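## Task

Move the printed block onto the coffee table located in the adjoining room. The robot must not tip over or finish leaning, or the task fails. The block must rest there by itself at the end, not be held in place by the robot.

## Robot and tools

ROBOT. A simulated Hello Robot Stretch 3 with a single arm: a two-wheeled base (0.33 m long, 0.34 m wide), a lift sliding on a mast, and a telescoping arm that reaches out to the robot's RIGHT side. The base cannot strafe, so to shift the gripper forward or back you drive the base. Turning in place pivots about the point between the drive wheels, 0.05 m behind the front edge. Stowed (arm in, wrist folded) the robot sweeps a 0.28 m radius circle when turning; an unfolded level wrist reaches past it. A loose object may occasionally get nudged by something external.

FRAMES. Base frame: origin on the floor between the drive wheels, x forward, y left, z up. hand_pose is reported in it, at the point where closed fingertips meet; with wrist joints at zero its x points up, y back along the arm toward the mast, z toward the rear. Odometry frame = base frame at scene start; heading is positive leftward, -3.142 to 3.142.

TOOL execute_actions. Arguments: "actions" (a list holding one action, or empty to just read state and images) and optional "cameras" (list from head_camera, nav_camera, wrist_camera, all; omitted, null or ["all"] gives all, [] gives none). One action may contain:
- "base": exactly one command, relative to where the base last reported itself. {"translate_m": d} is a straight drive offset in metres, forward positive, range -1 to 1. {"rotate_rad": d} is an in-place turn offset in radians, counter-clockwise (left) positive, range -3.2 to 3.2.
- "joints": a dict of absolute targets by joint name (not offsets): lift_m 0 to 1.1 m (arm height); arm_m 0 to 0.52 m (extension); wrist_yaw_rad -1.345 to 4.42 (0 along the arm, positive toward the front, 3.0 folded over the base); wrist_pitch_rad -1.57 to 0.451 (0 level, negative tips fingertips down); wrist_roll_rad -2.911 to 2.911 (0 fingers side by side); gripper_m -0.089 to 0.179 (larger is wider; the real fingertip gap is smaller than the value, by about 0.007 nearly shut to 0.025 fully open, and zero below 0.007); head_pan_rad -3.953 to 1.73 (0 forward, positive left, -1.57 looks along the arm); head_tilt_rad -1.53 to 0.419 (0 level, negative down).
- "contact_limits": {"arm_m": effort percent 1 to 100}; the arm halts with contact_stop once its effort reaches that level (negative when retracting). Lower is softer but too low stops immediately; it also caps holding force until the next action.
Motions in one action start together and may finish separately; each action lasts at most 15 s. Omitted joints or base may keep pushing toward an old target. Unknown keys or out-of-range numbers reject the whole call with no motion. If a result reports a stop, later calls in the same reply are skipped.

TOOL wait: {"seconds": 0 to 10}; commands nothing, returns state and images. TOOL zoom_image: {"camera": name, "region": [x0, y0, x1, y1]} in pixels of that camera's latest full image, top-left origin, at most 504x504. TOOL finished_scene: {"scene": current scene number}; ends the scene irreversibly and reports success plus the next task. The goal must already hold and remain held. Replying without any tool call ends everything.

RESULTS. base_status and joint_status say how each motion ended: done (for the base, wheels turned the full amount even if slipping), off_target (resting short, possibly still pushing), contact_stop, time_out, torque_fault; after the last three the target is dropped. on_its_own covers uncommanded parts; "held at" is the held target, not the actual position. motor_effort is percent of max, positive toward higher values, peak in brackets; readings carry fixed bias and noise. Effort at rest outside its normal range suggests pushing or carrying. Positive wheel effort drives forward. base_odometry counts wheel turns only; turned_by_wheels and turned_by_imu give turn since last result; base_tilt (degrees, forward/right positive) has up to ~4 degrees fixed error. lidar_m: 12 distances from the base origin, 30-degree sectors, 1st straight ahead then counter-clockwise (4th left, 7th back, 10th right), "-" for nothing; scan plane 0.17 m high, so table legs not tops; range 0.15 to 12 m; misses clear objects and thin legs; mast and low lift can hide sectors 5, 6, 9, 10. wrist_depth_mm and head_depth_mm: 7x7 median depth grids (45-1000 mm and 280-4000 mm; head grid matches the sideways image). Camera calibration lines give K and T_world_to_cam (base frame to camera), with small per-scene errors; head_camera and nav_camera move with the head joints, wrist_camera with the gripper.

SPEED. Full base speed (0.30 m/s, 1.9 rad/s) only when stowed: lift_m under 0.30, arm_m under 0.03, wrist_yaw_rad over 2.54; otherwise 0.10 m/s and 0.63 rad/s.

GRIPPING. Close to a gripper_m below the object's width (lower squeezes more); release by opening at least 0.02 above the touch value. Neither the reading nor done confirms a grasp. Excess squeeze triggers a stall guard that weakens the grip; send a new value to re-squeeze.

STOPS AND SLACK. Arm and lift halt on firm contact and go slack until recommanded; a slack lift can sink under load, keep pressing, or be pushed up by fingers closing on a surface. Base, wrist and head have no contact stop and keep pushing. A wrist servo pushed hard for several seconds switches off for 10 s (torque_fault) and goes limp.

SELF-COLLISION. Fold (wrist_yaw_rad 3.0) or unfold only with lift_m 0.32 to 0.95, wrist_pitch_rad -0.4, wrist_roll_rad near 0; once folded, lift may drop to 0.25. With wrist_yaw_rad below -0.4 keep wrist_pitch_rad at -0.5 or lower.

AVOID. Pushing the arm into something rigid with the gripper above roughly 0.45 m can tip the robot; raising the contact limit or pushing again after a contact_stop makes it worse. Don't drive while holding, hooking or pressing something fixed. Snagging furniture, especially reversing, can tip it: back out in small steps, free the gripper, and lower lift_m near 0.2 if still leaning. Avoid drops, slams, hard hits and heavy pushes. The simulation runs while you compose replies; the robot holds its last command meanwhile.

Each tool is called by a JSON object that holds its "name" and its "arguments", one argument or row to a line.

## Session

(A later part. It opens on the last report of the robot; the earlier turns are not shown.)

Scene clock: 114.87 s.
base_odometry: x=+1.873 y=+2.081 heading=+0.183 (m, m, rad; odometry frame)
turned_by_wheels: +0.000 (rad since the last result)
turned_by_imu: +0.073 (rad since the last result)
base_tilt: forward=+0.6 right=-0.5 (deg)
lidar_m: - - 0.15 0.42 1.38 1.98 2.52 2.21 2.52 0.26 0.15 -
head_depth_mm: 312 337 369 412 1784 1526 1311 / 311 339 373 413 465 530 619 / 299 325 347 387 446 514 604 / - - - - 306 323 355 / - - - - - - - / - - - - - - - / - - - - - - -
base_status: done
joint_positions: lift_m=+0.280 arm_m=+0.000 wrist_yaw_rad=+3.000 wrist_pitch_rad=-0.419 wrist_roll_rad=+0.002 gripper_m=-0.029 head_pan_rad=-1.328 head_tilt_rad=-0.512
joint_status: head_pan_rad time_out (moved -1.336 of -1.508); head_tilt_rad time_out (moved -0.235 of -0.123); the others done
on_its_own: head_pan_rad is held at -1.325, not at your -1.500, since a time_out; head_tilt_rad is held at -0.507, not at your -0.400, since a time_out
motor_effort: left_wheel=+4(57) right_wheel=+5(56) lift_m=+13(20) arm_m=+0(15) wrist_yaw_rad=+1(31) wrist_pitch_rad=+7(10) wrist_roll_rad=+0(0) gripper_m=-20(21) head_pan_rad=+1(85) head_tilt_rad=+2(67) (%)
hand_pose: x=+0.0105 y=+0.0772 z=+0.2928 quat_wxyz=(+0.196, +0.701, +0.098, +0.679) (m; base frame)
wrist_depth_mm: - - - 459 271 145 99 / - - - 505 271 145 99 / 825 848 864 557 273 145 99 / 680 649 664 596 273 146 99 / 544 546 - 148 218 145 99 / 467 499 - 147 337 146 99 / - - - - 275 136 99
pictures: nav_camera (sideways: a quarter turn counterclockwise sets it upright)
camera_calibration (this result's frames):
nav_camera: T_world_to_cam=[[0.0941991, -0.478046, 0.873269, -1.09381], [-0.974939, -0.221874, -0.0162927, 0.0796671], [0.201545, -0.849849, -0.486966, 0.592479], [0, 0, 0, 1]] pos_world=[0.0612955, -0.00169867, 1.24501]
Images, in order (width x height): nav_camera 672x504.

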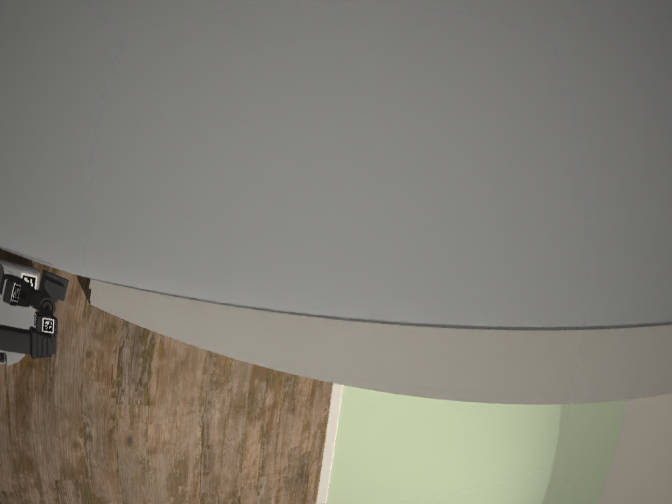

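{"name": "execute_actions", "arguments": {
  "actions": [
    {"base":{"translate_m":-0.8}}
  ],
  "cameras": []
}}

{"name": "execute_actions", "arguments": {
  "actions": [
    {"joints":{"head_pan_rad":0,"head_tilt_rad":-0.3}}
  ],
  "cameras": ["nav_camera"]
}}

Scene clock: 123.37 s.
base_odometry: x=+1.087 y=+1.935 heading=+0.183 (m, m, rad; odometry frame)
turned_by_wheels: +0.000 (rad since the last result)
turned_by_imu: +0.000 (rad since the last result)
base_tilt: forward=+0.6 right=-0.5 (deg)
lidar_m: 0.88 0.93 1.21 1.35 1.43 1.77 1.73 1.48 2.43 2.42 1.06 0.87
head_depth_mm: 2008 2148 2378 2564 1973 1569 1300 / 2059 2247 2433 2629 1952 1572 1319 / 2135 2300 2522 2665 1990 1575 1307 / 2158 2324 2532 2528 1982 1578 1305 / 1726 1821 1955 2075 2001 1592 1317 / 1403 1473 1555 1653 1743 1584 1322 / 1182 1233 1282 1333 1410 1467 1324
base_status: done
joint_positions: lift_m=+0.280 arm_m=+0.000 wrist_yaw_rad=+3.000 wrist_pitch_rad=-0.419 wrist_roll_rad=+0.002 gripper_m=-0.029 head_pan_rad=-1.328 head_tilt_rad=-0.512
joint_status: not commanded
on_its_own: head_pan_rad is held at -1.325, not at your -1.500, since a time_out; head_tilt_rad is held at -0.507, not at your -0.400, since a time_out
motor_effort: left_wheel=+0(9) right_wheel=+1(3) lift_m=+14(13) arm_m=+1(0) wrist_yaw_rad=+1(0) wrist_pitch_rad=+7(7) wrist_roll_rad=+0(0) gripper_m=-20(20) head_pan_rad=+1(1) head_tilt_rad=+2(3) (%)
hand_pose: x=+0.0105 y=+0.0772 z=+0.2928 quat_wxyz=(+0.196, +0.701, +0.098, +0.679) (m; base frame)
wrist_depth_mm: - - - - - - 903 / - - - - - - 893 / 836 851 832 862 876 892 831 / 658 669 671 696 678 684 702 / 553 549 - 148 590 563 578 / 472 495 - 148 461 485 490 / - - - - 418 418 422
pictures: none
No camera images: the call's "cameras" was empty. Leave "cameras" out to get every camera's image.

Scene clock: 124.57 s.
base_odometry: x=+1.087 y=+1.935 heading=+0.183 (m, m, rad; odometry frame)
turned_by_wheels: +0.000 (rad since the last result)
turned_by_imu: +0.000 (rad since the last result)
base_tilt: forward=+0.7 right=-0.6 (deg)
lidar_m: 0.88 0.93 1.21 1.35 1.43 1.76 1.73 1.48 2.43 2.42 1.06 0.87
head_depth_mm: 724 761 803 857 911 980 1047 / 722 762 810 862 922 983 1060 / 727 771 816 869 928 992 1073 / 732 772 823 874 933 998 1080 / 739 779 829 880 941 1007 1092 / 740 783 831 890 943 1025 1099 / 746 789 841 894 958 1031 1109
base_status: not commanded
joint_positions: lift_m=+0.280 arm_m=+0.000 wrist_yaw_rad=+3.000 wrist_pitch_rad=-0.419 wrist_roll_rad=+0.002 gripper_m=-0.029 head_pan_rad=-0.007 head_tilt_rad=-0.310
joint_status: all done
motor_effort: left_wheel=-1(0) right_wheel=+1(1) lift_m=+13(13) arm_m=+1(0) wrist_yaw_rad=+1(1) wrist_pitch_rad=+7(7) wrist_roll_rad=+0(0) gripper_m=-21(21) head_pan_rad=+3(40) head_tilt_rad=+5(22) (%)
hand_pose: x=+0.0105 y=+0.0772 z=+0.2928 quat_wxyz=(+0.196, +0.701, +0.098, +0.679) (m; base frame)
wrist_depth_mm: - - - - - - 928 / - - - - - - 928 / 841 841 848 874 902 894 855 / 668 664 673 700 673 695 696 / 541 558 - 148 589 562 567 / 466 501 - 147 469 484 496 / - - - - 421 429 424
pictures: nav_camera (sideways: a quarter turn counterclockwise sets it upright)
camera_calibration (this result's frames):
nav_camera: T_world_to_cam=[[0.301957, -0.0256016, 0.952978, -1.19909], [-0.0224584, -0.999553, -0.0197368, 0.0783454], [0.953057, -0.0154427, -0.302397, 0.34771], [0, 0, 0, 1]] pos_world=[0.0324462, 0.0529813, 1.2494]
Images, in order (width x height): nav_camera 672x504.

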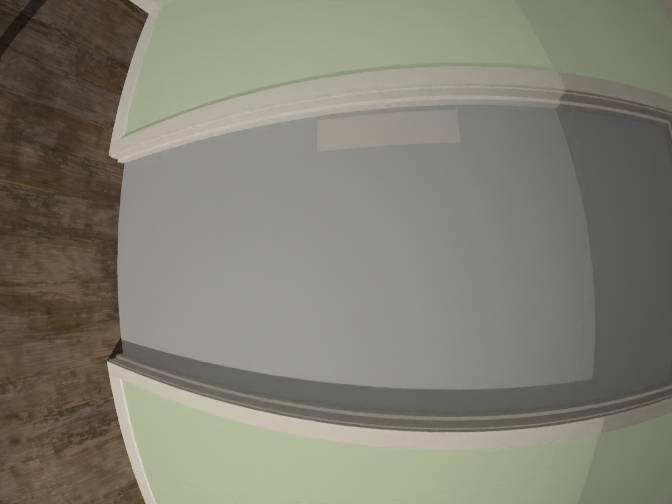

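{"name": "execute_actions", "arguments": {
  "actions": [
    {"base":{"rotate_rad":0.25},"joints":{"lift_m":0.31}}
  ],
  "cameras": []
}}

{"name": "execute_actions", "arguments": {
  "actions": [
    {"base":{"translate_m":1.0}}
  ],
  "cameras": ["nav_camera"]
}}

Scene clock: 129.73 s.
base_odometry: x=+1.087 y=+1.935 heading=+0.433 (m, m, rad; odometry frame)
turned_by_wheels: +0.250 (rad since the last result)
turned_by_imu: +0.248 (rad since the last result)
base_tilt: forward=+0.6 right=-0.5 (deg)
lidar_m: 0.88 0.94 1.35 1.35 1.61 1.73 1.52 1.48 2.42 1.47 0.88 0.87
head_depth_mm: 706 741 784 826 878 931 996 / 724 766 805 853 905 971 1038 / 747 791 838 887 945 1009 1088 / 774 817 861 920 985 1057 1141 / 795 842 894 958 1029 1103 1190 / 818 863 907 953 1007 1068 1141 / 773 808 860 926 1001 1095 1187
base_status: done
joint_positions: lift_m=+0.309 arm_m=+0.000 wrist_yaw_rad=+3.000 wrist_pitch_rad=-0.419 wrist_roll_rad=+0.002 gripper_m=-0.029 head_pan_rad=-0.007 head_tilt_rad=-0.310
joint_status: all done
motor_effort: left_wheel=-2(10) right_wheel=+2(6) lift_m=+27(28) arm_m=+0(0) wrist_yaw_rad=+0(1) wrist_pitch_rad=+7(7) wrist_roll_rad=+0(0) gripper_m=-20(20) head_pan_rad=+3(2) head_tilt_rad=+5(5) (%)
hand_pose: x=+0.0105 y=+0.0772 z=+0.3219 quat_wxyz=(+0.196, +0.701, +0.098, +0.679) (m; base frame)
wrist_depth_mm: - - - - - - - / - - - - - - - / 895 881 958 935 949 942 989 / 704 690 736 730 723 738 741 / 596 593 - 149 630 611 609 / 504 517 - 146 488 519 518 / 447 - - - 446 452 457
pictures: none
No camera images: the call's "cameras" was empty. Leave "cameras" out to get every camera's image.

Scene clock: 140.70 s.
base_odometry: x=+1.994 y=+2.355 heading=+0.433 (m, m, rad; odometry frame)
turned_by_wheels: +0.000 (rad since the last result)
turned_by_imu: -0.326 (rad since the last result)
base_tilt: forward=+0.6 right=-0.5 (deg)
lidar_m: - - 0.15 0.20 1.13 1.54 2.55 2.32 2.79 0.21 0.15 -
head_depth_mm: - - - - - - - / - - - - - - - / - - - - - - - / - - - - - - - / - - - - - - - / - - - - - - - / - - - - - - -
base_status: translate_m off_target (by the wheels' count: +0.9998 of +1.0000)
joint_positions: lift_m=+0.310 arm_m=+0.000 wrist_yaw_rad=+3.004 wrist_pitch_rad=-0.419 wrist_roll_rad=+0.002 gripper_m=-0.029 head_pan_rad=+0.005 head_tilt_rad=-0.274
joint_status: not commanded
on_its_own: left_wheel is at rest, and its effort (+27) is outside its rest range (-18 to +18)
motor_effort: left_wheel=+27(37) right_wheel=+11(42) lift_m=+21(26) arm_m=+3(16) wrist_yaw_rad=-3(20) wrist_pitch_rad=+7(8) wrist_roll_rad=+0(0) gripper_m=-20(20) head_pan_rad=-4(5) head_tilt_rad=-14(14) (%)
hand_pose: x=+0.0094 y=+0.0774 z=+0.3221 quat_wxyz=(+0.195, +0.700, +0.099, +0.679) (m; base frame)
wrist_depth_mm: 968 - - 254 158 92 65 / - - - 278 161 93 66 / 912 875 829 305 164 94 66 / 710 715 692 334 165 95 67 / 590 590 - 149 139 96 67 / 503 524 - 147 185 97 68 / 444 - - - 176 92 68
pictures: nav_camera (sideways: a quarter turn counterclockwise sets it upright)
camera_calibration (this result's frames):
nav_camera: T_world_to_cam=[[0.2676, -0.0220173, 0.963279, -1.21234], [-0.00927554, -0.999751, -0.0202742, 0.0789656], [0.963486, -0.00350956, -0.267737, 0.302537], [0, 0, 0, 1]] pos_world=[0.0336639, 0.0533154, 1.25042]
Images, in order (width x height): nav_camera 672x504.

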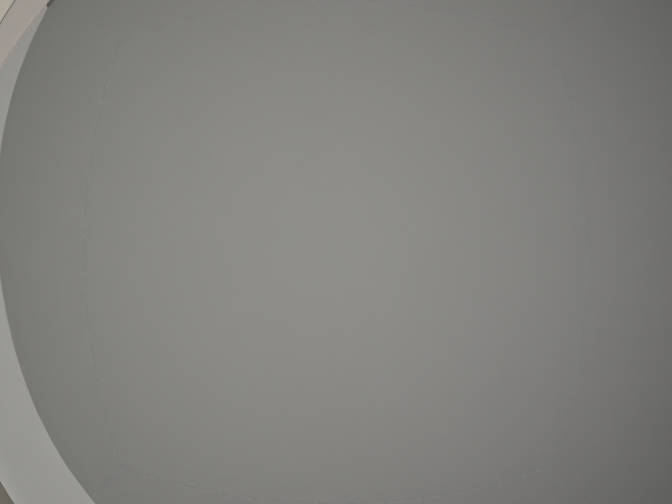

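{"name": "execute_actions", "arguments": {
  "actions": [
    {"base":{"translate_m":-0.9},"joints":{"lift_m":0.28}}
  ],
  "cameras": []
}}

{"name": "execute_actions", "arguments": {
  "actions": [
    {"joints":{"head_pan_rad":1.5,"head_tilt_rad":-0.2}}
  ],
  "cameras": ["nav_camera"]
}}

{"name": "execute_actions", "arguments": {
  "actions": [
    {"joints":{"head_pan_rad":-3.14}}
  ],
  "cameras": ["nav_camera"]
}}

{"name": "execute_actions", "arguments": {
  "actions": [
    {"joints":{"head_pan_rad":-1.4}}
  ],
  "cameras": ["nav_camera"]
}}

Scene clock: 153.43 s.
base_odometry: x=+1.177 y=+1.977 heading=+0.433 (m, m, rad; odometry frame)
turned_by_wheels: +0.000 (rad since the last result)
turned_by_imu: +0.000 (rad since the last result)
base_tilt: forward=+0.7 right=-0.5 (deg)
lidar_m: 0.94 0.89 1.13 1.08 1.12 1.52 1.66 1.59 2.32 2.69 1.24 0.99
head_depth_mm: 799 841 891 942 1002 1080 1151 / 801 837 892 940 1010 1078 1153 / 796 838 890 946 1010 1071 1149 / 798 842 892 947 1006 1078 1160 / 799 840 890 946 1011 1070 1151 / 796 843 881 930 987 1030 1062 / 733 766 805 852 911 979 1054
base_status: done
joint_positions: lift_m=+0.281 arm_m=+0.000 wrist_yaw_rad=+3.002 wrist_pitch_rad=-0.419 wrist_roll_rad=+0.002 gripper_m=-0.029 head_pan_rad=+0.005 head_tilt_rad=-0.297
joint_status: all done
motor_effort: left_wheel=+0(21) right_wheel=+1(10) lift_m=+7(17) arm_m=+2(2) wrist_yaw_rad=-1(3) wrist_pitch_rad=+7(7) wrist_roll_rad=+0(0) gripper_m=-20(20) head_pan_rad=-3(4) head_tilt_rad=-2(15) (%)
hand_pose: x=+0.0100 y=+0.0773 z=+0.2930 quat_wxyz=(+0.196, +0.701, +0.099, +0.679) (m; base frame)
wrist_depth_mm: 959 - - - - - 909 / - - - - - - 911 / 841 838 838 841 870 902 865 / 660 648 673 695 687 683 712 / 547 541 - 148 585 576 570 / 467 503 - 146 458 483 484 / - - - - 415 421 423
pictures: none
No camera images: the call's "cameras" was empty. Leave "cameras" out to get every camera's image.

Scene clock: 154.73 s.
base_odometry: x=+1.177 y=+1.977 heading=+0.433 (m, m, rad; odometry frame)
turned_by_wheels: +0.000 (rad since the last result)
turned_by_imu: +0.000 (rad since the last result)
base_tilt: forward=+0.7 right=-0.5 (deg)
lidar_m: 0.94 0.89 1.13 1.08 1.12 1.52 1.66 1.59 2.33 2.69 1.25 0.99
head_depth_mm: 971 1024 1059 1108 1161 1220 1273 / 970 1004 1050 1096 1145 1188 1255 / 957 998 1045 1088 1131 1182 1243 / 955 989 1031 1070 1120 1170 1234 / 945 982 1021 1068 1116 1158 1222 / 938 970 1019 1047 1104 1152 1200 / 931 966 1007 1048 1088 1137 1189
base_status: not commanded
joint_positions: lift_m=+0.281 arm_m=+0.000 wrist_yaw_rad=+3.002 wrist_pitch_rad=-0.419 wrist_roll_rad=+0.002 gripper_m=-0.029 head_pan_rad=+1.493 head_tilt_rad=-0.211
joint_status: all done
motor_effort: left_wheel=+0(0) right_wheel=+1(1) lift_m=+7(7) arm_m=+3(2) wrist_yaw_rad=-1(1) wrist_pitch_rad=+7(7) wrist_roll_rad=+0(0) gripper_m=-20(20) head_pan_rad=+3(41) head_tilt_rad=+6(16) (%)
hand_pose: x=+0.0100 y=+0.0773 z=+0.2930 quat_wxyz=(+0.196, +0.701, +0.099, +0.679) (m; base frame)
wrist_depth_mm: 965 - - - - - 900 / - - - - - - 925 / 816 833 850 852 897 873 857 / 666 666 674 679 679 690 692 / 550 560 - 148 593 576 577 / 472 493 - 146 467 479 491 / - - - - 414 423 421
pictures: nav_camera (sideways: a quarter turn counterclockwise sets it upright)
camera_calibration (this result's frames):
nav_camera: T_world_to_cam=[[0.0394464, 0.20411, 0.978153, -1.23039], [0.995618, -0.0910893, -0.0211432, 0.0739688], [0.0847837, 0.974701, -0.206809, 0.228594], [0, 0, 0, 1]] pos_world=[-0.0444913, 0.0350619, 1.25235]
Images, in order (width x height): nav_camera 672x504.

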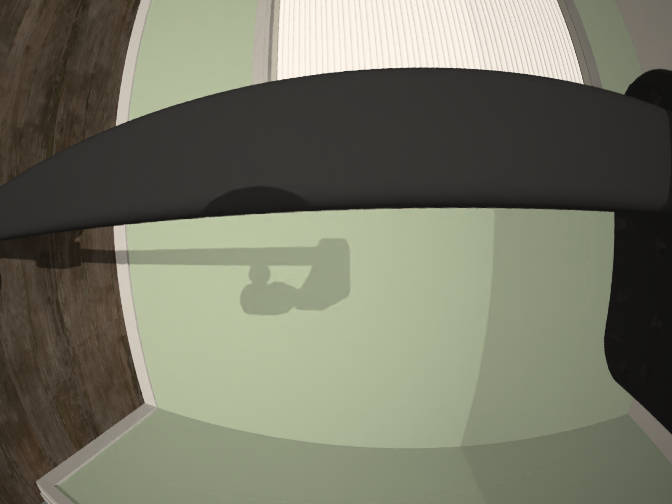

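Scene clock: 157.33 s.
base_odometry: x=+1.177 y=+1.977 heading=+0.433 (m, m, rad; odometry frame)
turned_by_wheels: +0.000 (rad since the last result)
turned_by_imu: -0.001 (rad since the last result)
base_tilt: forward=+0.7 right=-0.5 (deg)
lidar_m: 0.94 0.89 1.13 1.08 1.12 1.52 1.66 1.60 2.33 2.68 1.24 0.99
head_depth_mm: 1475 1534 1602 1679 1766 1825 1705 / 1494 1533 1600 1683 1748 1834 1722 / 1487 1540 1607 1670 1757 1834 1720 / 1494 1542 1619 1694 1775 1826 1688 / 1485 1549 1622 1696 1750 1847 1705 / 1493 1545 1610 1693 1762 1840 1719 / 1502 1556 1610 1685 1746 1842 1719
base_status: not commanded
joint_positions: lift_m=+0.281 arm_m=+0.000 wrist_yaw_rad=+3.002 wrist_pitch_rad=-0.419 wrist_roll_rad=+0.002 gripper_m=-0.029 head_pan_rad=-3.133 head_tilt_rad=-0.211
joint_status: all done
motor_effort: left_wheel=+0(0) right_wheel=+0(0) lift_m=+8(7) arm_m=+3(2) wrist_yaw_rad=-1(1) wrist_pitch_rad=+7(7) wrist_roll_rad=+0(0) gripper_m=-20(21) head_pan_rad=-2(41) head_tilt_rad=+6(7) (%)
hand_pose: x=+0.0100 y=+0.0773 z=+0.2930 quat_wxyz=(+0.196, +0.701, +0.099, +0.679) (m; base frame)
wrist_depth_mm: 978 - - - - - 947 / - - - - - - 901 / 826 857 864 861 871 894 874 / 670 677 687 681 687 686 691 / 560 556 - 149 593 577 576 / 473 500 - 147 459 483 488 / - - - - 419 418 427
pictures: nav_camera (sideways: a quarter turn counterclockwise sets it upright)
camera_calibration (this result's frames):
nav_camera: T_world_to_cam=[[-0.206758, 0.0215896, 0.978154, -1.22889], [0.00436852, 0.999767, -0.0211433, 0.0800155], [-0.978382, -0.0000984596, -0.206805, 0.235074], [0, 0, 0, 1]] pos_world=[-0.0244408, -0.0534425, 1.25235]
Images, in order (width x height): nav_camera 672x504.

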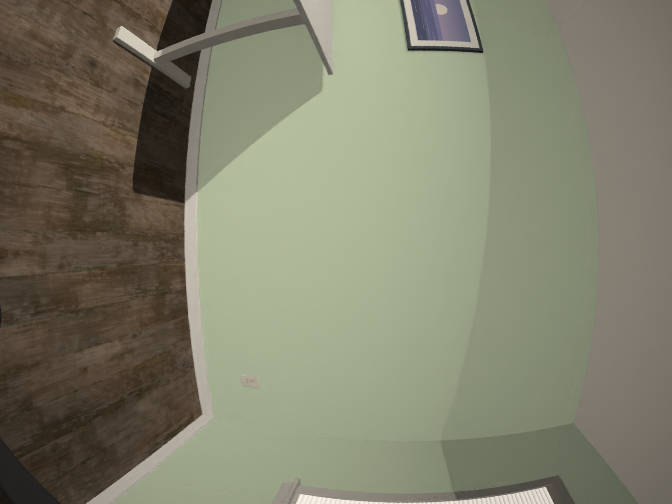

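Scene clock: 158.73 s.
base_odometry: x=+1.177 y=+1.977 heading=+0.433 (m, m, rad; odometry frame)
turned_by_wheels: +0.000 (rad since the last result)
turned_by_imu: +0.000 (rad since the last result)
base_tilt: forward=+0.7 right=-0.6 (deg)
lidar_m: 0.94 0.89 1.13 1.08 1.12 1.52 1.66 1.59 2.33 2.69 1.24 0.99
head_depth_mm: 2364 2416 2552 2688 2755 2255 1696 / 2391 2493 2603 2697 2790 2244 1708 / 2425 2550 2661 2741 2886 2270 1702 / 2475 2572 2721 2799 2870 2247 1697 / 2529 2624 2754 2883 2934 2247 1695 / 2261 2281 2307 2322 2356 2159 1694 / 1756 1772 1790 1793 1807 1852 1700
base_status: not commanded
joint_positions: lift_m=+0.281 arm_m=+0.000 wrist_yaw_rad=+3.002 wrist_pitch_rad=-0.419 wrist_roll_rad=+0.002 gripper_m=-0.029 head_pan_rad=-1.407 head_tilt_rad=-0.211
joint_status: all done
motor_effort: left_wheel=+0(0) right_wheel=+1(1) lift_m=+7(7) arm_m=+3(1) wrist_yaw_rad=-1(1) wrist_pitch_rad=+7(7) wrist_roll_rad=+0(0) gripper_m=-20(20) head_pan_rad=+3(40) head_tilt_rad=+6(5) (%)
hand_pose: x=+0.0100 y=+0.0773 z=+0.2930 quat_wxyz=(+0.196, +0.701, +0.099, +0.679) (m; base frame)
wrist_depth_mm: 964 - - - - - 912 / - - - - - - 894 / 836 831 845 857 878 892 866 / 673 662 666 675 694 703 692 / 546 544 - 148 580 577 580 / 471 497 - 145 455 483 487 / - - - - 420 422 432
pictures: nav_camera (sideways: a quarter turn counterclockwise sets it upright)
camera_calibration (this result's frames):
nav_camera: T_world_to_cam=[[0.0105175, -0.207524, 0.978173, -1.23024], [-0.988496, -0.149764, -0.0211445, 0.0860737], [0.150883, -0.966698, -0.206711, 0.228064], [0, 0, 0, 1]] pos_world=[0.0636116, -0.0219443, 1.25235]
Images, in order (width x height): nav_camera 672x504.

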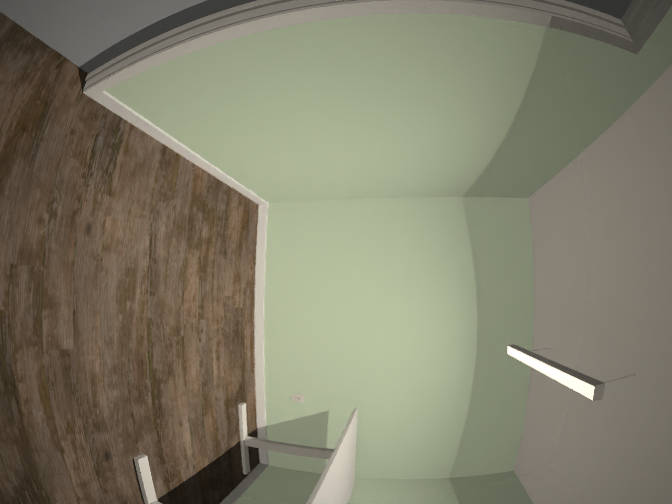

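{"name": "execute_actions", "arguments": {
  "actions": [
    {"base":{"translate_m":0.6}}
  ],
  "cameras": []
}}

{"name": "execute_actions", "arguments": {
  "actions": [
    {"base":{"rotate_rad":1.571}}
  ],
  "cameras": []
}}

{"name": "execute_actions", "arguments": {
  "actions": [
    {"base":{"translate_m":0.12},"joints":{"head_pan_rad":-1.57,"head_tilt_rad":-0.9,"lift_m":0.33}}
  ],
  "cameras": ["nav_camera"]
}}

Scene clock: 171.53 s.
base_odometry: x=+1.722 y=+2.229 heading=+0.433 (m, m, rad; odometry frame)
turned_by_wheels: +0.000 (rad since the last result)
turned_by_imu: -0.002 (rad since the last result)
base_tilt: forward=+0.7 right=-0.6 (deg)
lidar_m: 0.35 0.35 0.36 1.01 1.13 1.53 2.26 2.06 2.79 1.09 0.50 0.37
head_depth_mm: 2347 2452 2535 2625 2741 2233 1701 / 2397 2483 2576 2720 2818 2241 1692 / 2402 2522 2632 2738 2882 2250 1696 / 1532 1564 1616 1660 1735 1776 1585 / 931 942 962 982 1004 1026 1047 / 675 676 652 662 677 709 736 / 567 589 611 636 662 691 721
base_status: done
joint_positions: lift_m=+0.281 arm_m=+0.000 wrist_yaw_rad=+3.002 wrist_pitch_rad=-0.419 wrist_roll_rad=+0.002 gripper_m=-0.029 head_pan_rad=-1.407 head_tilt_rad=-0.211
joint_status: not commanded
motor_effort: left_wheel=+0(8) right_wheel=+0(6) lift_m=+7(7) arm_m=+2(1) wrist_yaw_rad=-1(1) wrist_pitch_rad=+7(7) wrist_roll_rad=+0(0) gripper_m=-20(20) head_pan_rad=+3(3) head_tilt_rad=+6(6) (%)
hand_pose: x=+0.0100 y=+0.0773 z=+0.2930 quat_wxyz=(+0.196, +0.701, +0.099, +0.679) (m; base frame)
wrist_depth_mm: 962 - - - 714 407 292 / - - - - 721 409 315 / 817 849 854 851 696 398 335 / 669 664 670 676 632 401 368 / 557 556 - 148 557 455 386 / 467 500 - 146 461 473 391 / - - - - 421 423 395
pictures: none
No camera images: the call's "cameras" was empty. Leave "cameras" out to get every camera's image.

Scene clock: 173.73 s.
base_odometry: x=+1.722 y=+2.229 heading=+2.004 (m, m, rad; odometry frame)
turned_by_wheels: +1.571 (rad since the last result)
turned_by_imu: +1.561 (rad since the last result)
base_tilt: forward=+0.6 right=-0.6 (deg)
lidar_m: 0.97 1.12 1.52 2.25 2.33 2.80 1.16 0.51 0.37 0.35 0.36 0.36
head_depth_mm: - - 288 300 313 327 342 / - 284 293 306 318 333 348 / - 286 298 310 324 339 355 / 283 291 303 315 330 345 363 / 285 296 308 321 335 352 369 / 289 300 312 326 341 357 375 / 293 305 317 331 347 365 383
base_status: done
joint_positions: lift_m=+0.281 arm_m=+0.000 wrist_yaw_rad=+3.002 wrist_pitch_rad=-0.419 wrist_roll_rad=+0.002 gripper_m=-0.029 head_pan_rad=-1.407 head_tilt_rad=-0.211
joint_status: not commanded
motor_effort: left_wheel=-2(8) right_wheel=+2(8) lift_m=+7(8) arm_m=+2(2) wrist_yaw_rad=-1(1) wrist_pitch_rad=+7(7) wrist_roll_rad=+0(0) gripper_m=-20(21) head_pan_rad=+3(3) head_tilt_rad=+5(6) (%)
hand_pose: x=+0.0100 y=+0.0773 z=+0.2930 quat_wxyz=(+0.196, +0.701, +0.099, +0.679) (m; base frame)
wrist_depth_mm: - - - - - - - / - - - - - - - / 834 821 844 863 894 890 879 / 665 665 678 690 689 689 703 / 544 551 - 149 583 561 572 / 464 498 - 147 453 481 497 / - - - - 416 425 417
pictures: none
No camera images: the call's "cameras" was empty. Leave "cameras" out to get every camera's image.

Scene clock: 176.07 s.
base_odometry: x=+1.672 y=+2.338 heading=+2.004 (m, m, rad; odometry frame)
turned_by_wheels: +0.000 (rad since the last result)
turned_by_imu: -0.001 (rad since the last result)
base_tilt: forward=+0.7 right=-0.5 (deg)
lidar_m: 0.96 1.00 1.34 2.26 2.33 2.92 1.15 0.51 0.37 0.35 0.28 0.37
head_depth_mm: 292 333 397 493 654 965 1124 / 294 332 398 493 653 962 1167 / 294 331 395 493 652 959 1166 / 292 329 393 490 651 955 1155 / 292 328 392 489 646 837 1099 / 291 328 392 457 513 649 1084 / 289 313 343 365 445 686 1085
base_status: done
joint_positions: lift_m=+0.329 arm_m=+0.000 wrist_yaw_rad=+3.002 wrist_pitch_rad=-0.419 wrist_roll_rad=+0.002 gripper_m=-0.029 head_pan_rad=-1.563 head_tilt_rad=-0.889
joint_status: all done
motor_effort: left_wheel=-2(10) right_wheel=+2(7) lift_m=+27(28) arm_m=+3(3) wrist_yaw_rad=-1(0) wrist_pitch_rad=+7(7) wrist_roll_rad=+0(0) gripper_m=-21(21) head_pan_rad=-3(17) head_tilt_rad=-7(44) (%)
hand_pose: x=+0.0100 y=+0.0773 z=+0.3417 quat_wxyz=(+0.196, +0.701, +0.099, +0.679) (m; base frame)
wrist_depth_mm: - - - - - - - / - - - - - - - / 908 935 930 989 975 997 918 / 742 749 737 761 770 782 780 / 605 620 - 148 648 635 637 / 524 532 - 147 515 539 540 / 467 - - - 465 472 474
pictures: nav_camera (sideways: a quarter turn counterclockwise sets it upright)
camera_calibration (this result's frames):
nav_camera: T_world_to_cam=[[-0.0175717, -0.774179, 0.632723, -0.779593], [-0.999839, 0.0159893, -0.00820313, 0.0692812], [-0.00376613, -0.632765, -0.774334, 0.96754], [0, 0, 0, 1]] pos_world=[0.059215, 0.00757381, 1.24303]
Images, in order (width x height): nav_camera 672x504.

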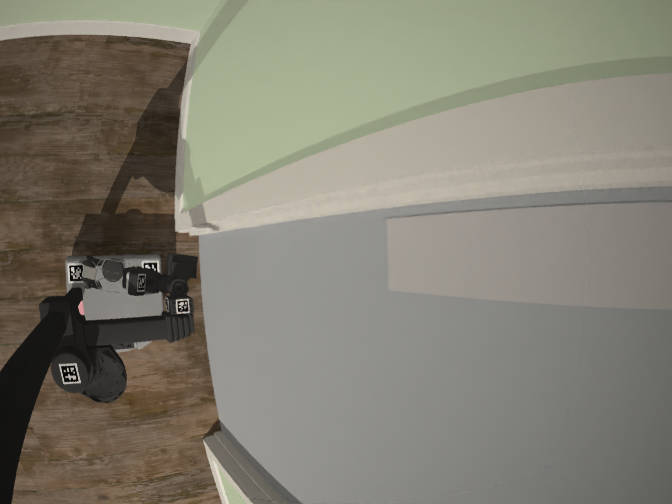

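{"name": "execute_actions", "arguments": {
  "actions": [
    {"joints":{"arm_m":0.5},"contact_limits":{"arm_m":60}}
  ],
  "cameras": ["nav_camera"]
}}

Scene clock: 183.03 s.
base_odometry: x=+1.672 y=+2.338 heading=+2.004 (m, m, rad; odometry frame)
turned_by_wheels: +0.000 (rad since the last result)
turned_by_imu: -0.020 (rad since the last result)
base_tilt: forward=+0.6 right=-0.5 (deg)
lidar_m: 0.90 1.00 1.33 2.26 2.14 2.94 1.24 0.77 0.77 0.88 0.28 0.37
head_depth_mm: 754 845 969 1126 1348 1252 1124 / 816 926 1072 1272 1432 1267 1139 / 939 1044 1238 1446 1431 1264 1144 / 2332 2401 1941 1704 1429 1258 1143 / 2327 2445 1970 1674 1429 1127 1100 / 2340 2443 1985 1597 549 673 1082 / 2347 2440 357 379 441 681 1078
base_status: not commanded
joint_positions: lift_m=+0.329 arm_m=+0.500 wrist_yaw_rad=+3.000 wrist_pitch_rad=-0.419 wrist_roll_rad=+0.002 gripper_m=-0.029 head_pan_rad=-1.567 head_tilt_rad=-0.895
joint_status: all done
motor_effort: left_wheel=+0(25) right_wheel=+0(18) lift_m=+25(26) arm_m=+4(69) wrist_yaw_rad=+1(69) wrist_pitch_rad=+7(9) wrist_roll_rad=+0(0) gripper_m=-21(21) head_pan_rad=-1(3) head_tilt_rad=-3(6) (%)
contact_limits: arm_m 60 (drawing in: default 34, maximum 55; extending or still: default 44, maximum 73)
hand_pose: x=+0.0104 y=-0.4227 z=+0.3418 quat_wxyz=(+0.196, +0.701, +0.098, +0.679) (m; base frame)
wrist_depth_mm: - - - - - 196 159 / - - - - - 210 168 / 936 965 - 942 928 219 183 / 729 737 - 781 714 222 213 / 611 611 - 148 301 244 268 / 527 538 508 153 460 277 320 / 459 462 463 466 401 362 384
pictures: nav_camera (sideways: a quarter turn counterclockwise sets it upright)
camera_calibration (this result's frames):
nav_camera: T_world_to_cam=[[-0.0200893, -0.778162, 0.627742, -0.773087], [-0.999781, 0.0193152, -0.00805188, 0.0690838], [-0.00585929, -0.627766, -0.77838, 0.972813], [0, 0, 0, 1]] pos_world=[0.0592379, 0.00777753, 1.24307]
Images, in order (width x height): nav_camera 672x504.

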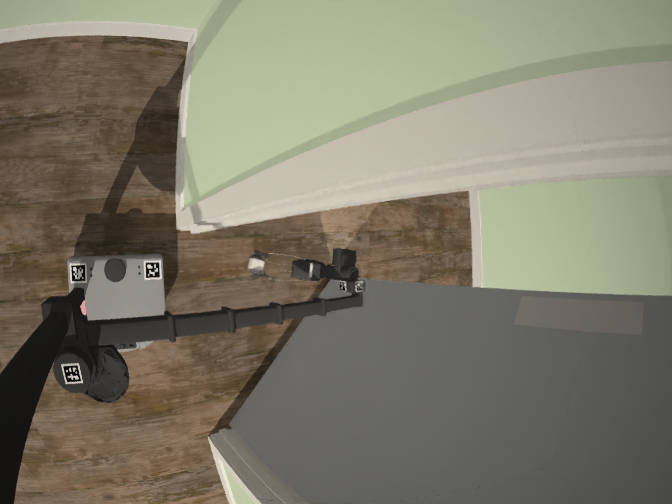

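Opened. Retract, back up to door centre, turn and go through.

{"name": "execute_actions", "arguments": {
  "actions": [
    {"joints":{"arm_m":0.0,"head_pan_rad":0,"head_tilt_rad":-0.4}}
  ],
  "cameras": []
}}

{"name": "execute_actions", "arguments": {
  "actions": [
    {"base":{"translate_m":-0.27}}
  ],
  "cameras": []
}}

{"name": "execute_actions", "arguments": {
  "actions": [
    {"base":{"rotate_rad":-1.571}}
  ],
  "cameras": ["nav_camera"]
}}

Scene clock: 193.30 s.
base_odometry: x=+1.672 y=+2.338 heading=+2.004 (m, m, rad; odometry frame)
turned_by_wheels: +0.000 (rad since the last result)
turned_by_imu: -0.002 (rad since the last result)
base_tilt: forward=+0.7 right=-0.5 (deg)
lidar_m: 0.90 1.00 1.33 2.26 2.14 2.93 1.25 0.77 0.77 0.89 0.29 0.37
head_depth_mm: 701 707 715 725 737 751 765 / 813 861 931 989 1063 1101 1124 / 806 867 932 1015 1116 1229 1344 / 804 865 928 1014 1100 1212 1336 / 801 860 927 1005 1100 1211 1327 / 800 855 922 1004 1089 1208 1319 / 794 852 918 999 1088 1198 1314
base_status: not commanded
joint_positions: lift_m=+0.329 arm_m=+0.000 wrist_yaw_rad=+3.000 wrist_pitch_rad=-0.419 wrist_roll_rad=+0.002 gripper_m=-0.029 head_pan_rad=-0.007 head_tilt_rad=-0.409
joint_status: all done
motor_effort: left_wheel=+0(0) right_wheel=+0(1) lift_m=+24(25) arm_m=-6(6) wrist_yaw_rad=+1(1) wrist_pitch_rad=+7(7) wrist_roll_rad=+0(0) gripper_m=-20(20) head_pan_rad=+3(42) head_tilt_rad=+4(35) (%)
hand_pose: x=+0.0104 y=+0.0767 z=+0.3418 quat_wxyz=(+0.196, +0.701, +0.098, +0.679) (m; base frame)
wrist_depth_mm: - - - - - - 962 / - - - - - - 994 / 924 931 941 975 987 983 963 / 739 750 756 748 775 764 793 / 613 617 - 148 659 641 628 / 523 528 - 147 519 537 546 / 461 - - - 471 472 476
pictures: none
No camera images: the call's "cameras" was empty. Leave "cameras" out to get every camera's image.

Scene clock: 197.23 s.
base_odometry: x=+1.785 y=+2.093 heading=+2.004 (m, m, rad; odometry frame)
turned_by_wheels: +0.000 (rad since the last result)
turned_by_imu: +0.000 (rad since the last result)
base_tilt: forward=+0.7 right=-0.5 (deg)
lidar_m: 0.94 1.27 1.69 2.25 2.31 2.65 1.29 0.55 0.58 0.67 1.83 0.48
head_depth_mm: 729 737 749 756 767 782 800 / 1021 1045 1063 1086 1109 1139 1174 / 1046 1128 1215 1315 1441 1565 1406 / 1043 1115 1206 1309 1426 1579 1412 / 1044 1113 1198 1296 1428 1570 1421 / 1036 1112 1198 1292 1425 1572 1405 / 1031 1107 1192 1293 1413 1546 1426
base_status: done
joint_positions: lift_m=+0.329 arm_m=+0.000 wrist_yaw_rad=+3.000 wrist_pitch_rad=-0.419 wrist_roll_rad=+0.002 gripper_m=-0.029 head_pan_rad=-0.007 head_tilt_rad=-0.408
joint_status: not commanded
motor_effort: left_wheel=+0(4) right_wheel=+0(2) lift_m=+24(24) arm_m=-6(7) wrist_yaw_rad=+0(0) wrist_pitch_rad=+7(7) wrist_roll_rad=+0(0) gripper_m=-20(21) head_pan_rad=+2(3) head_tilt_rad=+4(5) (%)
hand_pose: x=+0.0104 y=+0.0767 z=+0.3418 quat_wxyz=(+0.196, +0.701, +0.098, +0.679) (m; base frame)
wrist_depth_mm: - - - - - - - / - - - - - - - / 960 929 970 995 991 - - / 748 734 757 755 757 795 776 / 610 609 - 148 670 631 649 / 527 527 - 148 512 534 549 / 463 - - - 465 466 473
pictures: none
No camera images: the call's "cameras" was empty. Leave "cameras" out to get every camera's image.

Scene clock: 200.67 s.
base_odometry: x=+1.785 y=+2.093 heading=+0.433 (m, m, rad; odometry frame)
turned_by_wheels: -1.571 (rad since the last result)
turned_by_imu: -1.567 (rad since the last result)
base_tilt: forward=+0.7 right=-0.5 (deg)
lidar_m: 0.67 1.83 0.48 0.96 1.28 1.70 2.25 1.98 2.65 1.24 0.55 0.58
head_depth_mm: 516 547 581 616 663 711 770 / 560 591 633 679 729 792 859 / 605 648 693 747 815 890 985 / 663 711 772 841 923 1017 1146 / 733 793 865 960 1055 1196 1325 / 829 2292 2509 2734 2313 1750 1414 / 2180 2354 2518 2671 2282 1773 1421
base_status: done
joint_positions: lift_m=+0.329 arm_m=+0.000 wrist_yaw_rad=+3.000 wrist_pitch_rad=-0.419 wrist_roll_rad=+0.002 gripper_m=-0.029 head_pan_rad=-0.007 head_tilt_rad=-0.408
joint_status: not commanded
motor_effort: left_wheel=+2(7) right_wheel=-1(4) lift_m=+25(24) arm_m=-6(6) wrist_yaw_rad=-1(1) wrist_pitch_rad=+7(8) wrist_roll_rad=+0(0) gripper_m=-20(21) head_pan_rad=+3(2) head_tilt_rad=+4(4) (%)
hand_pose: x=+0.0104 y=+0.0767 z=+0.3418 quat_wxyz=(+0.196, +0.701, +0.098, +0.679) (m; base frame)
wrist_depth_mm: - - - - 668 440 - / - - - - 700 471 - / 916 931 944 954 710 523 - / 725 737 755 777 713 635 785 / 621 618 - 148 625 635 641 / 525 528 - 148 518 540 555 / 471 - - - 470 474 481
pictures: nav_camera (sideways: a quarter turn counterclockwise sets it upright)
camera_calibration (this result's frames):
nav_camera: T_world_to_cam=[[0.393967, -0.0262083, 0.918751, -1.15497], [-0.0241699, -0.999543, -0.0181488, 0.0762861], [0.918807, -0.0150561, -0.394421, 0.467679], [0, 0, 0, 1]] pos_world=[0.027159, 0.0530227, 1.24698]
Images, in order (width x height): nav_camera 672x504.

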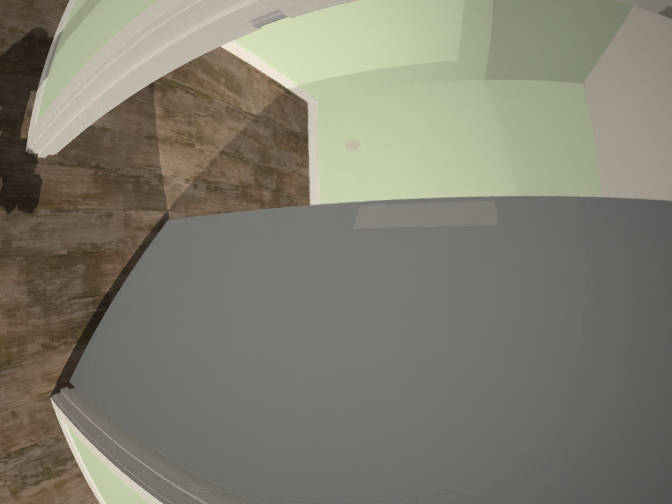

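{"name": "execute_actions", "arguments": {
  "actions": [
    {"base":{"translate_m":1.0}}
  ],
  "cameras": ["nav_camera"]
}}

Scene clock: 214.83 s.
base_odometry: x=+2.693 y=+2.512 heading=+0.433 (m, m, rad; odometry frame)
turned_by_wheels: +0.000 (rad since the last result)
turned_by_imu: -0.020 (rad since the last result)
base_tilt: forward=+0.7 right=-0.5 (deg)
lidar_m: 1.53 1.57 1.35 1.28 0.90 0.73 3.23 0.49 0.26 0.21 0.21 0.24
head_depth_mm: 1313 1410 1529 1670 1839 1746 1405 / 1314 1408 1529 1661 1815 1757 1406 / 1300 1396 1512 1655 1795 1739 1401 / 1299 1396 1511 1636 1784 1739 1415 / 1295 1388 1498 1621 1773 1748 1413 / 1284 1377 1489 1600 1766 1753 1422 / 1280 1377 1491 1607 1763 1767 1425
base_status: done
joint_positions: lift_m=+0.330 arm_m=+0.000 wrist_yaw_rad=+3.000 wrist_pitch_rad=-0.419 wrist_roll_rad=+0.002 gripper_m=-0.029 head_pan_rad=-0.006 head_tilt_rad=-0.406
joint_status: not commanded
motor_effort: left_wheel=+1(17) right_wheel=+0(22) lift_m=+24(24) arm_m=+4(5) wrist_yaw_rad=+1(9) wrist_pitch_rad=+7(8) wrist_roll_rad=+0(0) gripper_m=-20(20) head_pan_rad=+2(3) head_tilt_rad=+3(4) (%)
hand_pose: x=+0.0105 y=+0.0773 z=+0.3419 quat_wxyz=(+0.196, +0.701, +0.098, +0.679) (m; base frame)
wrist_depth_mm: 882 - - - - - - / 852 - - - - - - / 818 955 963 961 954 - - / 732 730 755 764 774 762 797 / 609 621 - 148 649 639 651 / 529 520 - 148 513 542 544 / 464 - - - 469 470 478
pictures: nav_camera (sideways: a quarter turn counterclockwise sets it upright)
camera_calibration (this result's frames):
nav_camera: T_world_to_cam=[[0.391457, -0.0258081, 0.919834, -1.15637], [-0.0231436, -0.999567, -0.0181958, 0.0763411], [0.919905, -0.0141654, -0.391885, 0.464372], [0, 0, 0, 1]] pos_world=[0.0272586, 0.0530423, 1.24704]
Images, in order (width x height): nav_camera 672x504.

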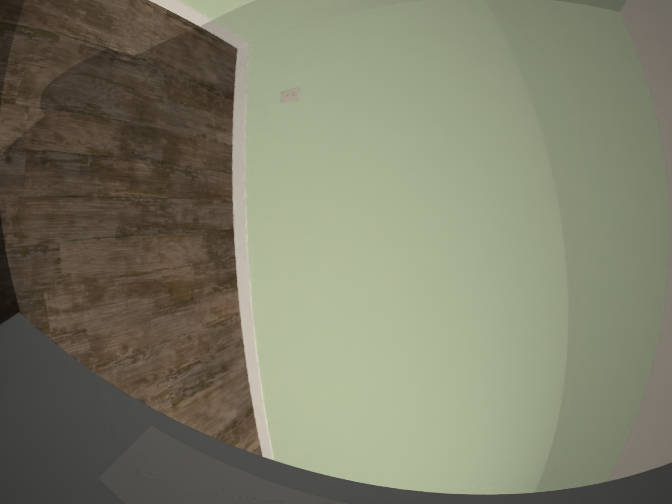

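{"name": "execute_actions", "arguments": {
  "actions": [
    {"base":{"translate_m":0.65},"joints":{"head_pan_rad":-1.5,"head_tilt_rad":-0.4}}
  ],
  "cameras": ["nav_camera"]
}}

Scene clock: 225.57 s.
base_odometry: x=+3.282 y=+2.785 heading=+0.433 (m, m, rad; odometry frame)
turned_by_wheels: +0.000 (rad since the last result)
turned_by_imu: -0.003 (rad since the last result)
base_tilt: forward=+0.7 right=-0.5 (deg)
lidar_m: 0.88 0.90 1.19 1.32 1.35 1.32 3.88 0.44 1.69 1.79 1.32 0.93
head_depth_mm: 2083 2258 2510 2326 2189 1742 1409 / 2148 2254 2429 2355 2176 1739 1417 / 2143 2278 2456 2315 2126 1755 1415 / 2127 2294 2446 2683 2186 1729 1423 / 2147 2311 2480 2675 2284 1771 1404 / 2153 2259 2474 2674 2294 1751 1421 / 2132 2308 2408 2487 2238 1761 1415
base_status: done
joint_positions: lift_m=+0.330 arm_m=+0.000 wrist_yaw_rad=+3.000 wrist_pitch_rad=-0.419 wrist_roll_rad=+0.002 gripper_m=-0.029 head_pan_rad=-1.493 head_tilt_rad=-0.406
joint_status: all done
motor_effort: left_wheel=+1(5) right_wheel=+0(4) lift_m=+24(24) arm_m=+4(3) wrist_yaw_rad=+1(0) wrist_pitch_rad=+7(7) wrist_roll_rad=+0(0) gripper_m=-20(20) head_pan_rad=-3(42) head_tilt_rad=+4(6) (%)
hand_pose: x=+0.0105 y=+0.0773 z=+0.3419 quat_wxyz=(+0.196, +0.701, +0.098, +0.679) (m; base frame)
wrist_depth_mm: - - - - - - 881 / - - - - - - 909 / 932 912 966 987 967 990 888 / 730 768 766 759 774 769 780 / 616 608 - 148 657 636 650 / 527 536 - 148 527 550 556 / 465 - - - 469 470 460
pictures: nav_camera (sideways: a quarter turn counterclockwise sets it upright)
camera_calibration (this result's frames):
nav_camera: T_world_to_cam=[[0.00716097, -0.392242, 0.919834, -1.15403], [-0.997979, -0.0608901, -0.0181958, 0.0822876], [0.063146, -0.917845, -0.391885, 0.469598], [0, 0, 0, 1]] pos_world=[0.060732, -0.0166289, 1.24704]
Images, in order (width x height): nav_camera 672x504.

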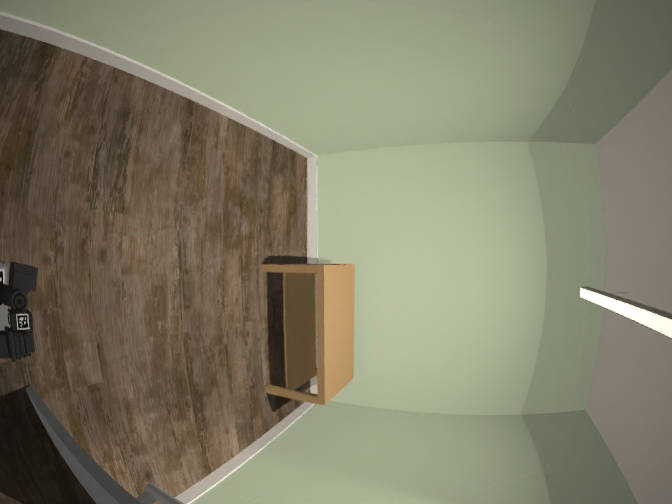

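{"name": "execute_actions", "arguments": {
  "actions": [
    {"base":{"rotate_rad":-1.571},"joints":{"lift_m":0.28}}
  ],
  "cameras": []
}}

{"name": "execute_actions", "arguments": {
  "actions": [
    {"base":{"translate_m":1.0}}
  ],
  "cameras": []
}}

{"name": "execute_actions", "arguments": {
  "actions": [
    {"base":{"translate_m":0.2}}
  ],
  "cameras": []
}}

{"name": "execute_actions", "arguments": {
  "actions": [
    {"base":{"rotate_rad":1.571},"joints":{"head_pan_rad":-1.57,"head_tilt_rad":-0.8}}
  ],
  "cameras": []
}}

{"name": "execute_actions", "arguments": {
  "actions": [
    {"base":{"translate_m":-0.3},"joints":{"lift_m":0.6}}
  ],
  "cameras": []
}}

{"name": "execute_actions", "arguments": {
  "actions": [
    {"joints":{"wrist_yaw_rad":0}}
  ],
  "cameras": ["head_camera","wrist_camera"]
}}

Scene clock: 235.47 s.
base_odometry: x=+3.282 y=+2.785 heading=-1.138 (m, m, rad; odometry frame)
turned_by_wheels: -1.571 (rad since the last result)
turned_by_imu: -1.563 (rad since the last result)
base_tilt: forward=+0.7 right=-0.6 (deg)
lidar_m: 1.78 1.30 0.92 0.88 0.91 1.20 1.32 1.35 1.32 3.87 0.45 1.70
head_depth_mm: 3427 3611 3913 3353 2177 1622 1407 / 3413 3640 3900 3359 2269 1747 1416 / 3406 3646 3977 3444 2286 1746 1410 / 3373 3701 3986 3372 2309 1764 1423 / 3384 3787 - 3425 2321 1745 1425 / 3502 3705 3924 3009 1252 1092 966 / 812 730 667 614 564 535 542
base_status: done
joint_positions: lift_m=+0.281 arm_m=+0.000 wrist_yaw_rad=+3.000 wrist_pitch_rad=-0.419 wrist_roll_rad=+0.002 gripper_m=-0.029 head_pan_rad=-1.493 head_tilt_rad=-0.406
joint_status: all done
motor_effort: left_wheel=+2(10) right_wheel=-1(6) lift_m=+7(21) arm_m=+3(4) wrist_yaw_rad=+2(0) wrist_pitch_rad=+7(8) wrist_roll_rad=+0(0) gripper_m=-21(20) head_pan_rad=-4(4) head_tilt_rad=+3(3) (%)
hand_pose: x=+0.0105 y=+0.0773 z=+0.2930 quat_wxyz=(+0.196, +0.701, +0.098, +0.679) (m; base frame)
wrist_depth_mm: 764 - 820 858 886 919 988 / 835 837 922 918 955 - - / 864 833 857 873 899 879 917 / 669 676 668 692 696 688 705 / 536 551 - 149 590 572 571 / 469 491 - 147 458 490 493 / - - - - 420 424 426
pictures: none
No camera images: the call's "cameras" was empty. Leave "cameras" out to get every camera's image.

Scene clock: 240.57 s.
base_odometry: x=+3.702 y=+1.878 heading=-1.137 (m, m, rad; odometry frame)
turned_by_wheels: +0.000 (rad since the last result)
turned_by_imu: -0.003 (rad since the last result)
base_tilt: forward=+0.7 right=-0.6 (deg)
lidar_m: 0.79 1.37 0.97 0.92 0.95 1.26 2.31 0.85 0.96 1.20 1.14 1.12
head_depth_mm: 1001 1077 1160 1250 1364 1509 1408 / 1013 1083 1167 1258 1380 1521 1418 / 1009 1086 1174 1274 1394 1524 1418 / 1021 1092 1175 1274 1398 1540 1417 / 1020 1088 1176 1283 1398 1553 1425 / 1026 1091 1183 1287 1408 1554 1421 / 1028 1099 1191 1289 1410 1572 1427
base_status: done
joint_positions: lift_m=+0.281 arm_m=+0.000 wrist_yaw_rad=+3.000 wrist_pitch_rad=-0.419 wrist_roll_rad=+0.002 gripper_m=-0.029 head_pan_rad=-1.493 head_tilt_rad=-0.406
joint_status: not commanded
motor_effort: left_wheel=+2(10) right_wheel=-1(3) lift_m=+7(7) arm_m=+3(3) wrist_yaw_rad=+1(0) wrist_pitch_rad=+7(7) wrist_roll_rad=+0(0) gripper_m=-20(21) head_pan_rad=-3(4) head_tilt_rad=+3(3) (%)
hand_pose: x=+0.0105 y=+0.0773 z=+0.2930 quat_wxyz=(+0.196, +0.701, +0.098, +0.679) (m; base frame)
wrist_depth_mm: 801 - 855 875 936 960 - / 879 854 932 976 - - - / 841 832 854 857 878 885 907 / 656 673 669 668 698 698 696 / 559 554 - 148 594 563 583 / 470 499 - 147 459 481 485 / - - - - 414 417 422
pictures: none
No camera images: the call's "cameras" was empty. Leave "cameras" out to get every camera's image.

Scene clock: 243.10 s.
base_odometry: x=+3.786 y=+1.696 heading=-1.137 (m, m, rad; odometry frame)
turned_by_wheels: +0.000 (rad since the last result)
turned_by_imu: -0.001 (rad since the last result)
base_tilt: forward=+0.7 right=-0.5 (deg)
lidar_m: 0.59 1.29 0.98 0.93 0.96 1.27 2.51 1.03 1.19 1.19 0.99 1.32
head_depth_mm: 994 1070 1149 1254 1362 1503 1416 / 998 1079 1159 1254 1362 1508 1422 / 1004 1083 1158 1260 1380 1515 1418 / 1008 1084 1165 1266 1382 1536 1421 / 1007 1086 1171 1271 1400 1536 1420 / 1013 1088 1179 1276 1400 1541 1423 / 1019 1100 1176 1278 1401 1552 1419
base_status: done
joint_positions: lift_m=+0.281 arm_m=+0.000 wrist_yaw_rad=+3.000 wrist_pitch_rad=-0.419 wrist_roll_rad=+0.002 gripper_m=-0.029 head_pan_rad=-1.493 head_tilt_rad=-0.406
joint_status: not commanded
motor_effort: left_wheel=+2(11) right_wheel=-1(3) lift_m=+7(7) arm_m=+4(3) wrist_yaw_rad=+0(0) wrist_pitch_rad=+7(7) wrist_roll_rad=+0(0) gripper_m=-21(21) head_pan_rad=-4(3) head_tilt_rad=+3(3) (%)
hand_pose: x=+0.0105 y=+0.0773 z=+0.2930 quat_wxyz=(+0.196, +0.701, +0.098, +0.679) (m; base frame)
wrist_depth_mm: 807 - 872 890 929 989 - / 879 906 991 963 - - - / 834 854 868 864 865 905 913 / 653 667 679 689 668 703 711 / 547 542 - 148 584 560 563 / 461 492 - 147 468 483 479 / - - - - 420 428 425
pictures: none
No camera images: the call's "cameras" was empty. Leave "cameras" out to get every camera's image.

Scene clock: 245.30 s.
base_odometry: x=+3.786 y=+1.696 heading=+0.434 (m, m, rad; odometry frame)
turned_by_wheels: +1.571 (rad since the last result)
turned_by_imu: +1.561 (rad since the last result)
base_tilt: forward=+0.7 right=-0.5 (deg)
lidar_m: 0.93 0.95 1.26 2.51 1.10 1.18 1.19 0.99 1.33 0.59 1.29 0.98
head_depth_mm: 1122 1274 1424 1169 1054 1306 1156 / 1109 1274 1408 1173 1032 1305 1154 / 1102 1262 1408 1166 1030 1284 1160 / 1103 1261 1411 1183 1032 1271 1157 / 1096 1246 1459 1700 1522 1316 1162 / 1087 1243 1453 1680 1532 1313 1161 / 1087 1241 1444 1696 1539 1322 1165
base_status: done
joint_positions: lift_m=+0.281 arm_m=+0.000 wrist_yaw_rad=+3.000 wrist_pitch_rad=-0.419 wrist_roll_rad=+0.002 gripper_m=-0.029 head_pan_rad=-1.563 head_tilt_rad=-0.791
joint_status: all done
motor_effort: left_wheel=-2(7) right_wheel=+2(8) lift_m=+7(7) arm_m=+3(4) wrist_yaw_rad=+0(0) wrist_pitch_rad=+7(7) wrist_roll_rad=+0(0) gripper_m=-21(21) head_pan_rad=-3(11) head_tilt_rad=-5(32) (%)
hand_pose: x=+0.0105 y=+0.0773 z=+0.2930 quat_wxyz=(+0.196, +0.701, +0.098, +0.679) (m; base frame)
wrist_depth_mm: 808 - - - - - 921 / 849 915 - - - - 912 / 846 868 855 873 863 895 876 / 666 667 672 683 698 681 694 / 548 552 - 148 572 573 575 / 468 497 - 147 461 481 495 / - - - - 423 418 424
pictures: none
No camera images: the call's "cameras" was empty. Leave "cameras" out to get every camera's image.

Scene clock: 249.70 s.
base_odometry: x=+3.514 y=+1.570 heading=+0.433 (m, m, rad; odometry frame)
turned_by_wheels: +0.000 (rad since the last result)
turned_by_imu: +0.000 (rad since the last result)
base_tilt: forward=+0.8 right=-0.5 (deg)
lidar_m: 1.23 1.26 1.66 0.94 0.94 0.94 0.90 0.92 0.78 1.27 0.67 1.30
head_depth_mm: 1131 1292 1445 1171 1059 1309 1168 / 1129 1288 1436 1179 1059 1320 1198 / 1121 1278 1412 1171 1066 1318 1187 / 1109 1274 1422 1175 1062 1315 - / 1110 1258 1411 1183 1040 1318 1161 / 1108 1255 1404 1188 1041 1275 1150 / 1098 1252 1458 1693 1092 1323 1156
base_status: done
joint_positions: lift_m=+0.599 arm_m=+0.000 wrist_yaw_rad=+3.000 wrist_pitch_rad=-0.419 wrist_roll_rad=+0.002 gripper_m=-0.029 head_pan_rad=-1.563 head_tilt_rad=-0.791
joint_status: all done
motor_effort: left_wheel=-2(12) right_wheel=+2(6) lift_m=+26(27) arm_m=+3(4) wrist_yaw_rad=+1(1) wrist_pitch_rad=+7(7) wrist_roll_rad=+0(0) gripper_m=-20(21) head_pan_rad=-3(5) head_tilt_rad=-5(4) (%)
hand_pose: x=+0.0105 y=+0.0773 z=+0.6117 quat_wxyz=(+0.196, +0.701, +0.098, +0.679) (m; base frame)
wrist_depth_mm: 746 - 893 - - - - / 812 823 - - - - - / 893 944 - - - - - / 956 - - - - - - / 981 959 - 148 - - - / 830 831 - 152 794 845 869 / 741 731 737 720 740 750 751
pictures: none
No camera images: the call's "cameras" was empty. Leave "cameras" out to get every camera's image.

Scene clock: 252.20 s.
base_odometry: x=+3.514 y=+1.570 heading=+0.433 (m, m, rad; odometry frame)
turned_by_wheels: +0.000 (rad since the last result)
turned_by_imu: -0.001 (rad since the last result)
base_tilt: forward=+0.7 right=-0.5 (deg)
lidar_m: 1.23 1.26 1.66 0.94 0.94 0.95 0.89 0.92 0.78 1.28 0.67 1.30
head_depth_mm: 1131 1296 1429 1172 1054 1308 1164 / 1121 1282 1432 1169 1060 1310 1204 / 1114 1276 1427 1174 1058 1309 - / 1117 1268 1410 1175 1061 1317 1150 / 1109 1267 1405 1187 1041 1326 1151 / 1105 1257 1401 1185 1037 1276 1164 / 1108 1250 1446 1679 1102 1327 1163
base_status: not commanded
joint_positions: lift_m=+0.599 arm_m=+0.000 wrist_yaw_rad=+0.003 wrist_pitch_rad=-0.419 wrist_roll_rad=+0.002 gripper_m=-0.029 head_pan_rad=-1.563 head_tilt_rad=-0.791
joint_status: all done
motor_effort: left_wheel=-2(2) right_wheel=+2(2) lift_m=+26(27) arm_m=+3(3) wrist_yaw_rad=-1(2) wrist_pitch_rad=+7(7) wrist_roll_rad=+0(0) gripper_m=-21(21) head_pan_rad=-4(2) head_tilt_rad=-5(5) (%)
hand_pose: x=-0.0209 y=-0.3689 z=+0.6117 quat_wxyz=(+0.691, +0.148, -0.692, -0.147) (m; base frame)
wrist_depth_mm: 947 930 917 957 939 950 926 / - - 808 791 857 844 - / - 564 579 588 591 615 656 / - 464 462 466 476 469 477 / 909 531 748 148 471 762 507 / 837 625 794 152 774 713 588 / 734 707 742 736 754 728 738
pictures: head_camera (sideways: a quarter turn clockwise sets it upright), wrist_camera
camera_calibration (this result's frames):
head_camera: T_world_to_cam=[[-0.0144367, 0.726105, -0.687433, 0.909183], [0.999739, 0.0226434, 0.00292178, -0.00751542], [0.0176874, -0.687211, -0.726242, 0.898526], [0, 0, 0, 1]] pos_world=[0.00474654, -0.0425141, 1.27757]
wrist_camera: T_world_to_cam=[[-0.998356, -0.0506003, 0.0269358, -0.0487377], [-0.0521101, 0.605339, -0.79426, 0.733063], [0.0238845, -0.794358, -0.606981, 0.240014], [0, 0, 0, 1]] pos_world=[-0.0161902, -0.255561, 0.72924]
Images, in order (width x height): head_camera 896x504, wrist_camera 644x364.

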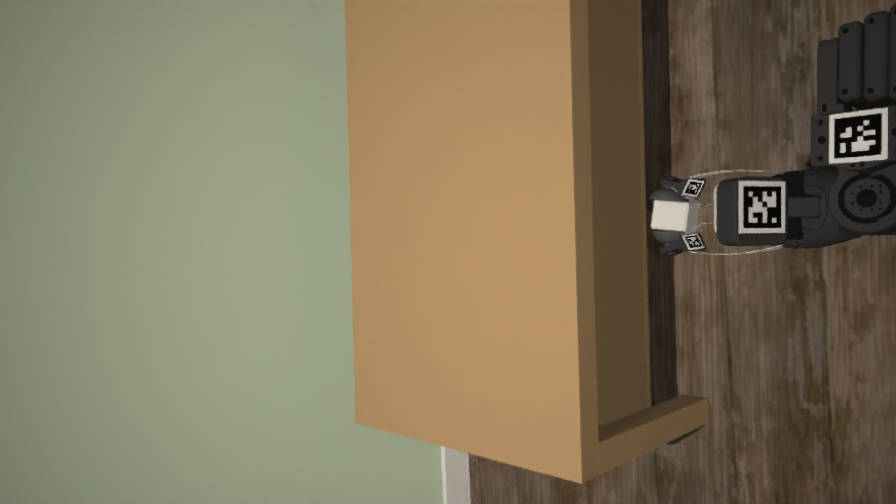

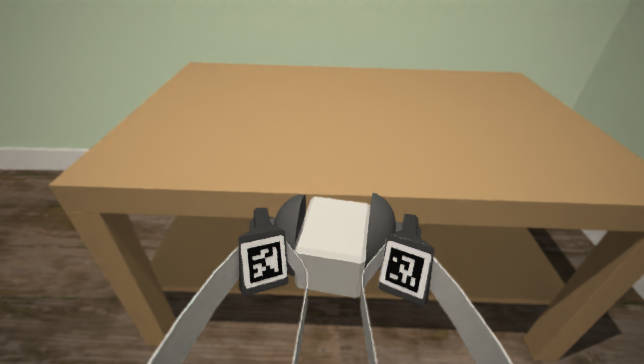

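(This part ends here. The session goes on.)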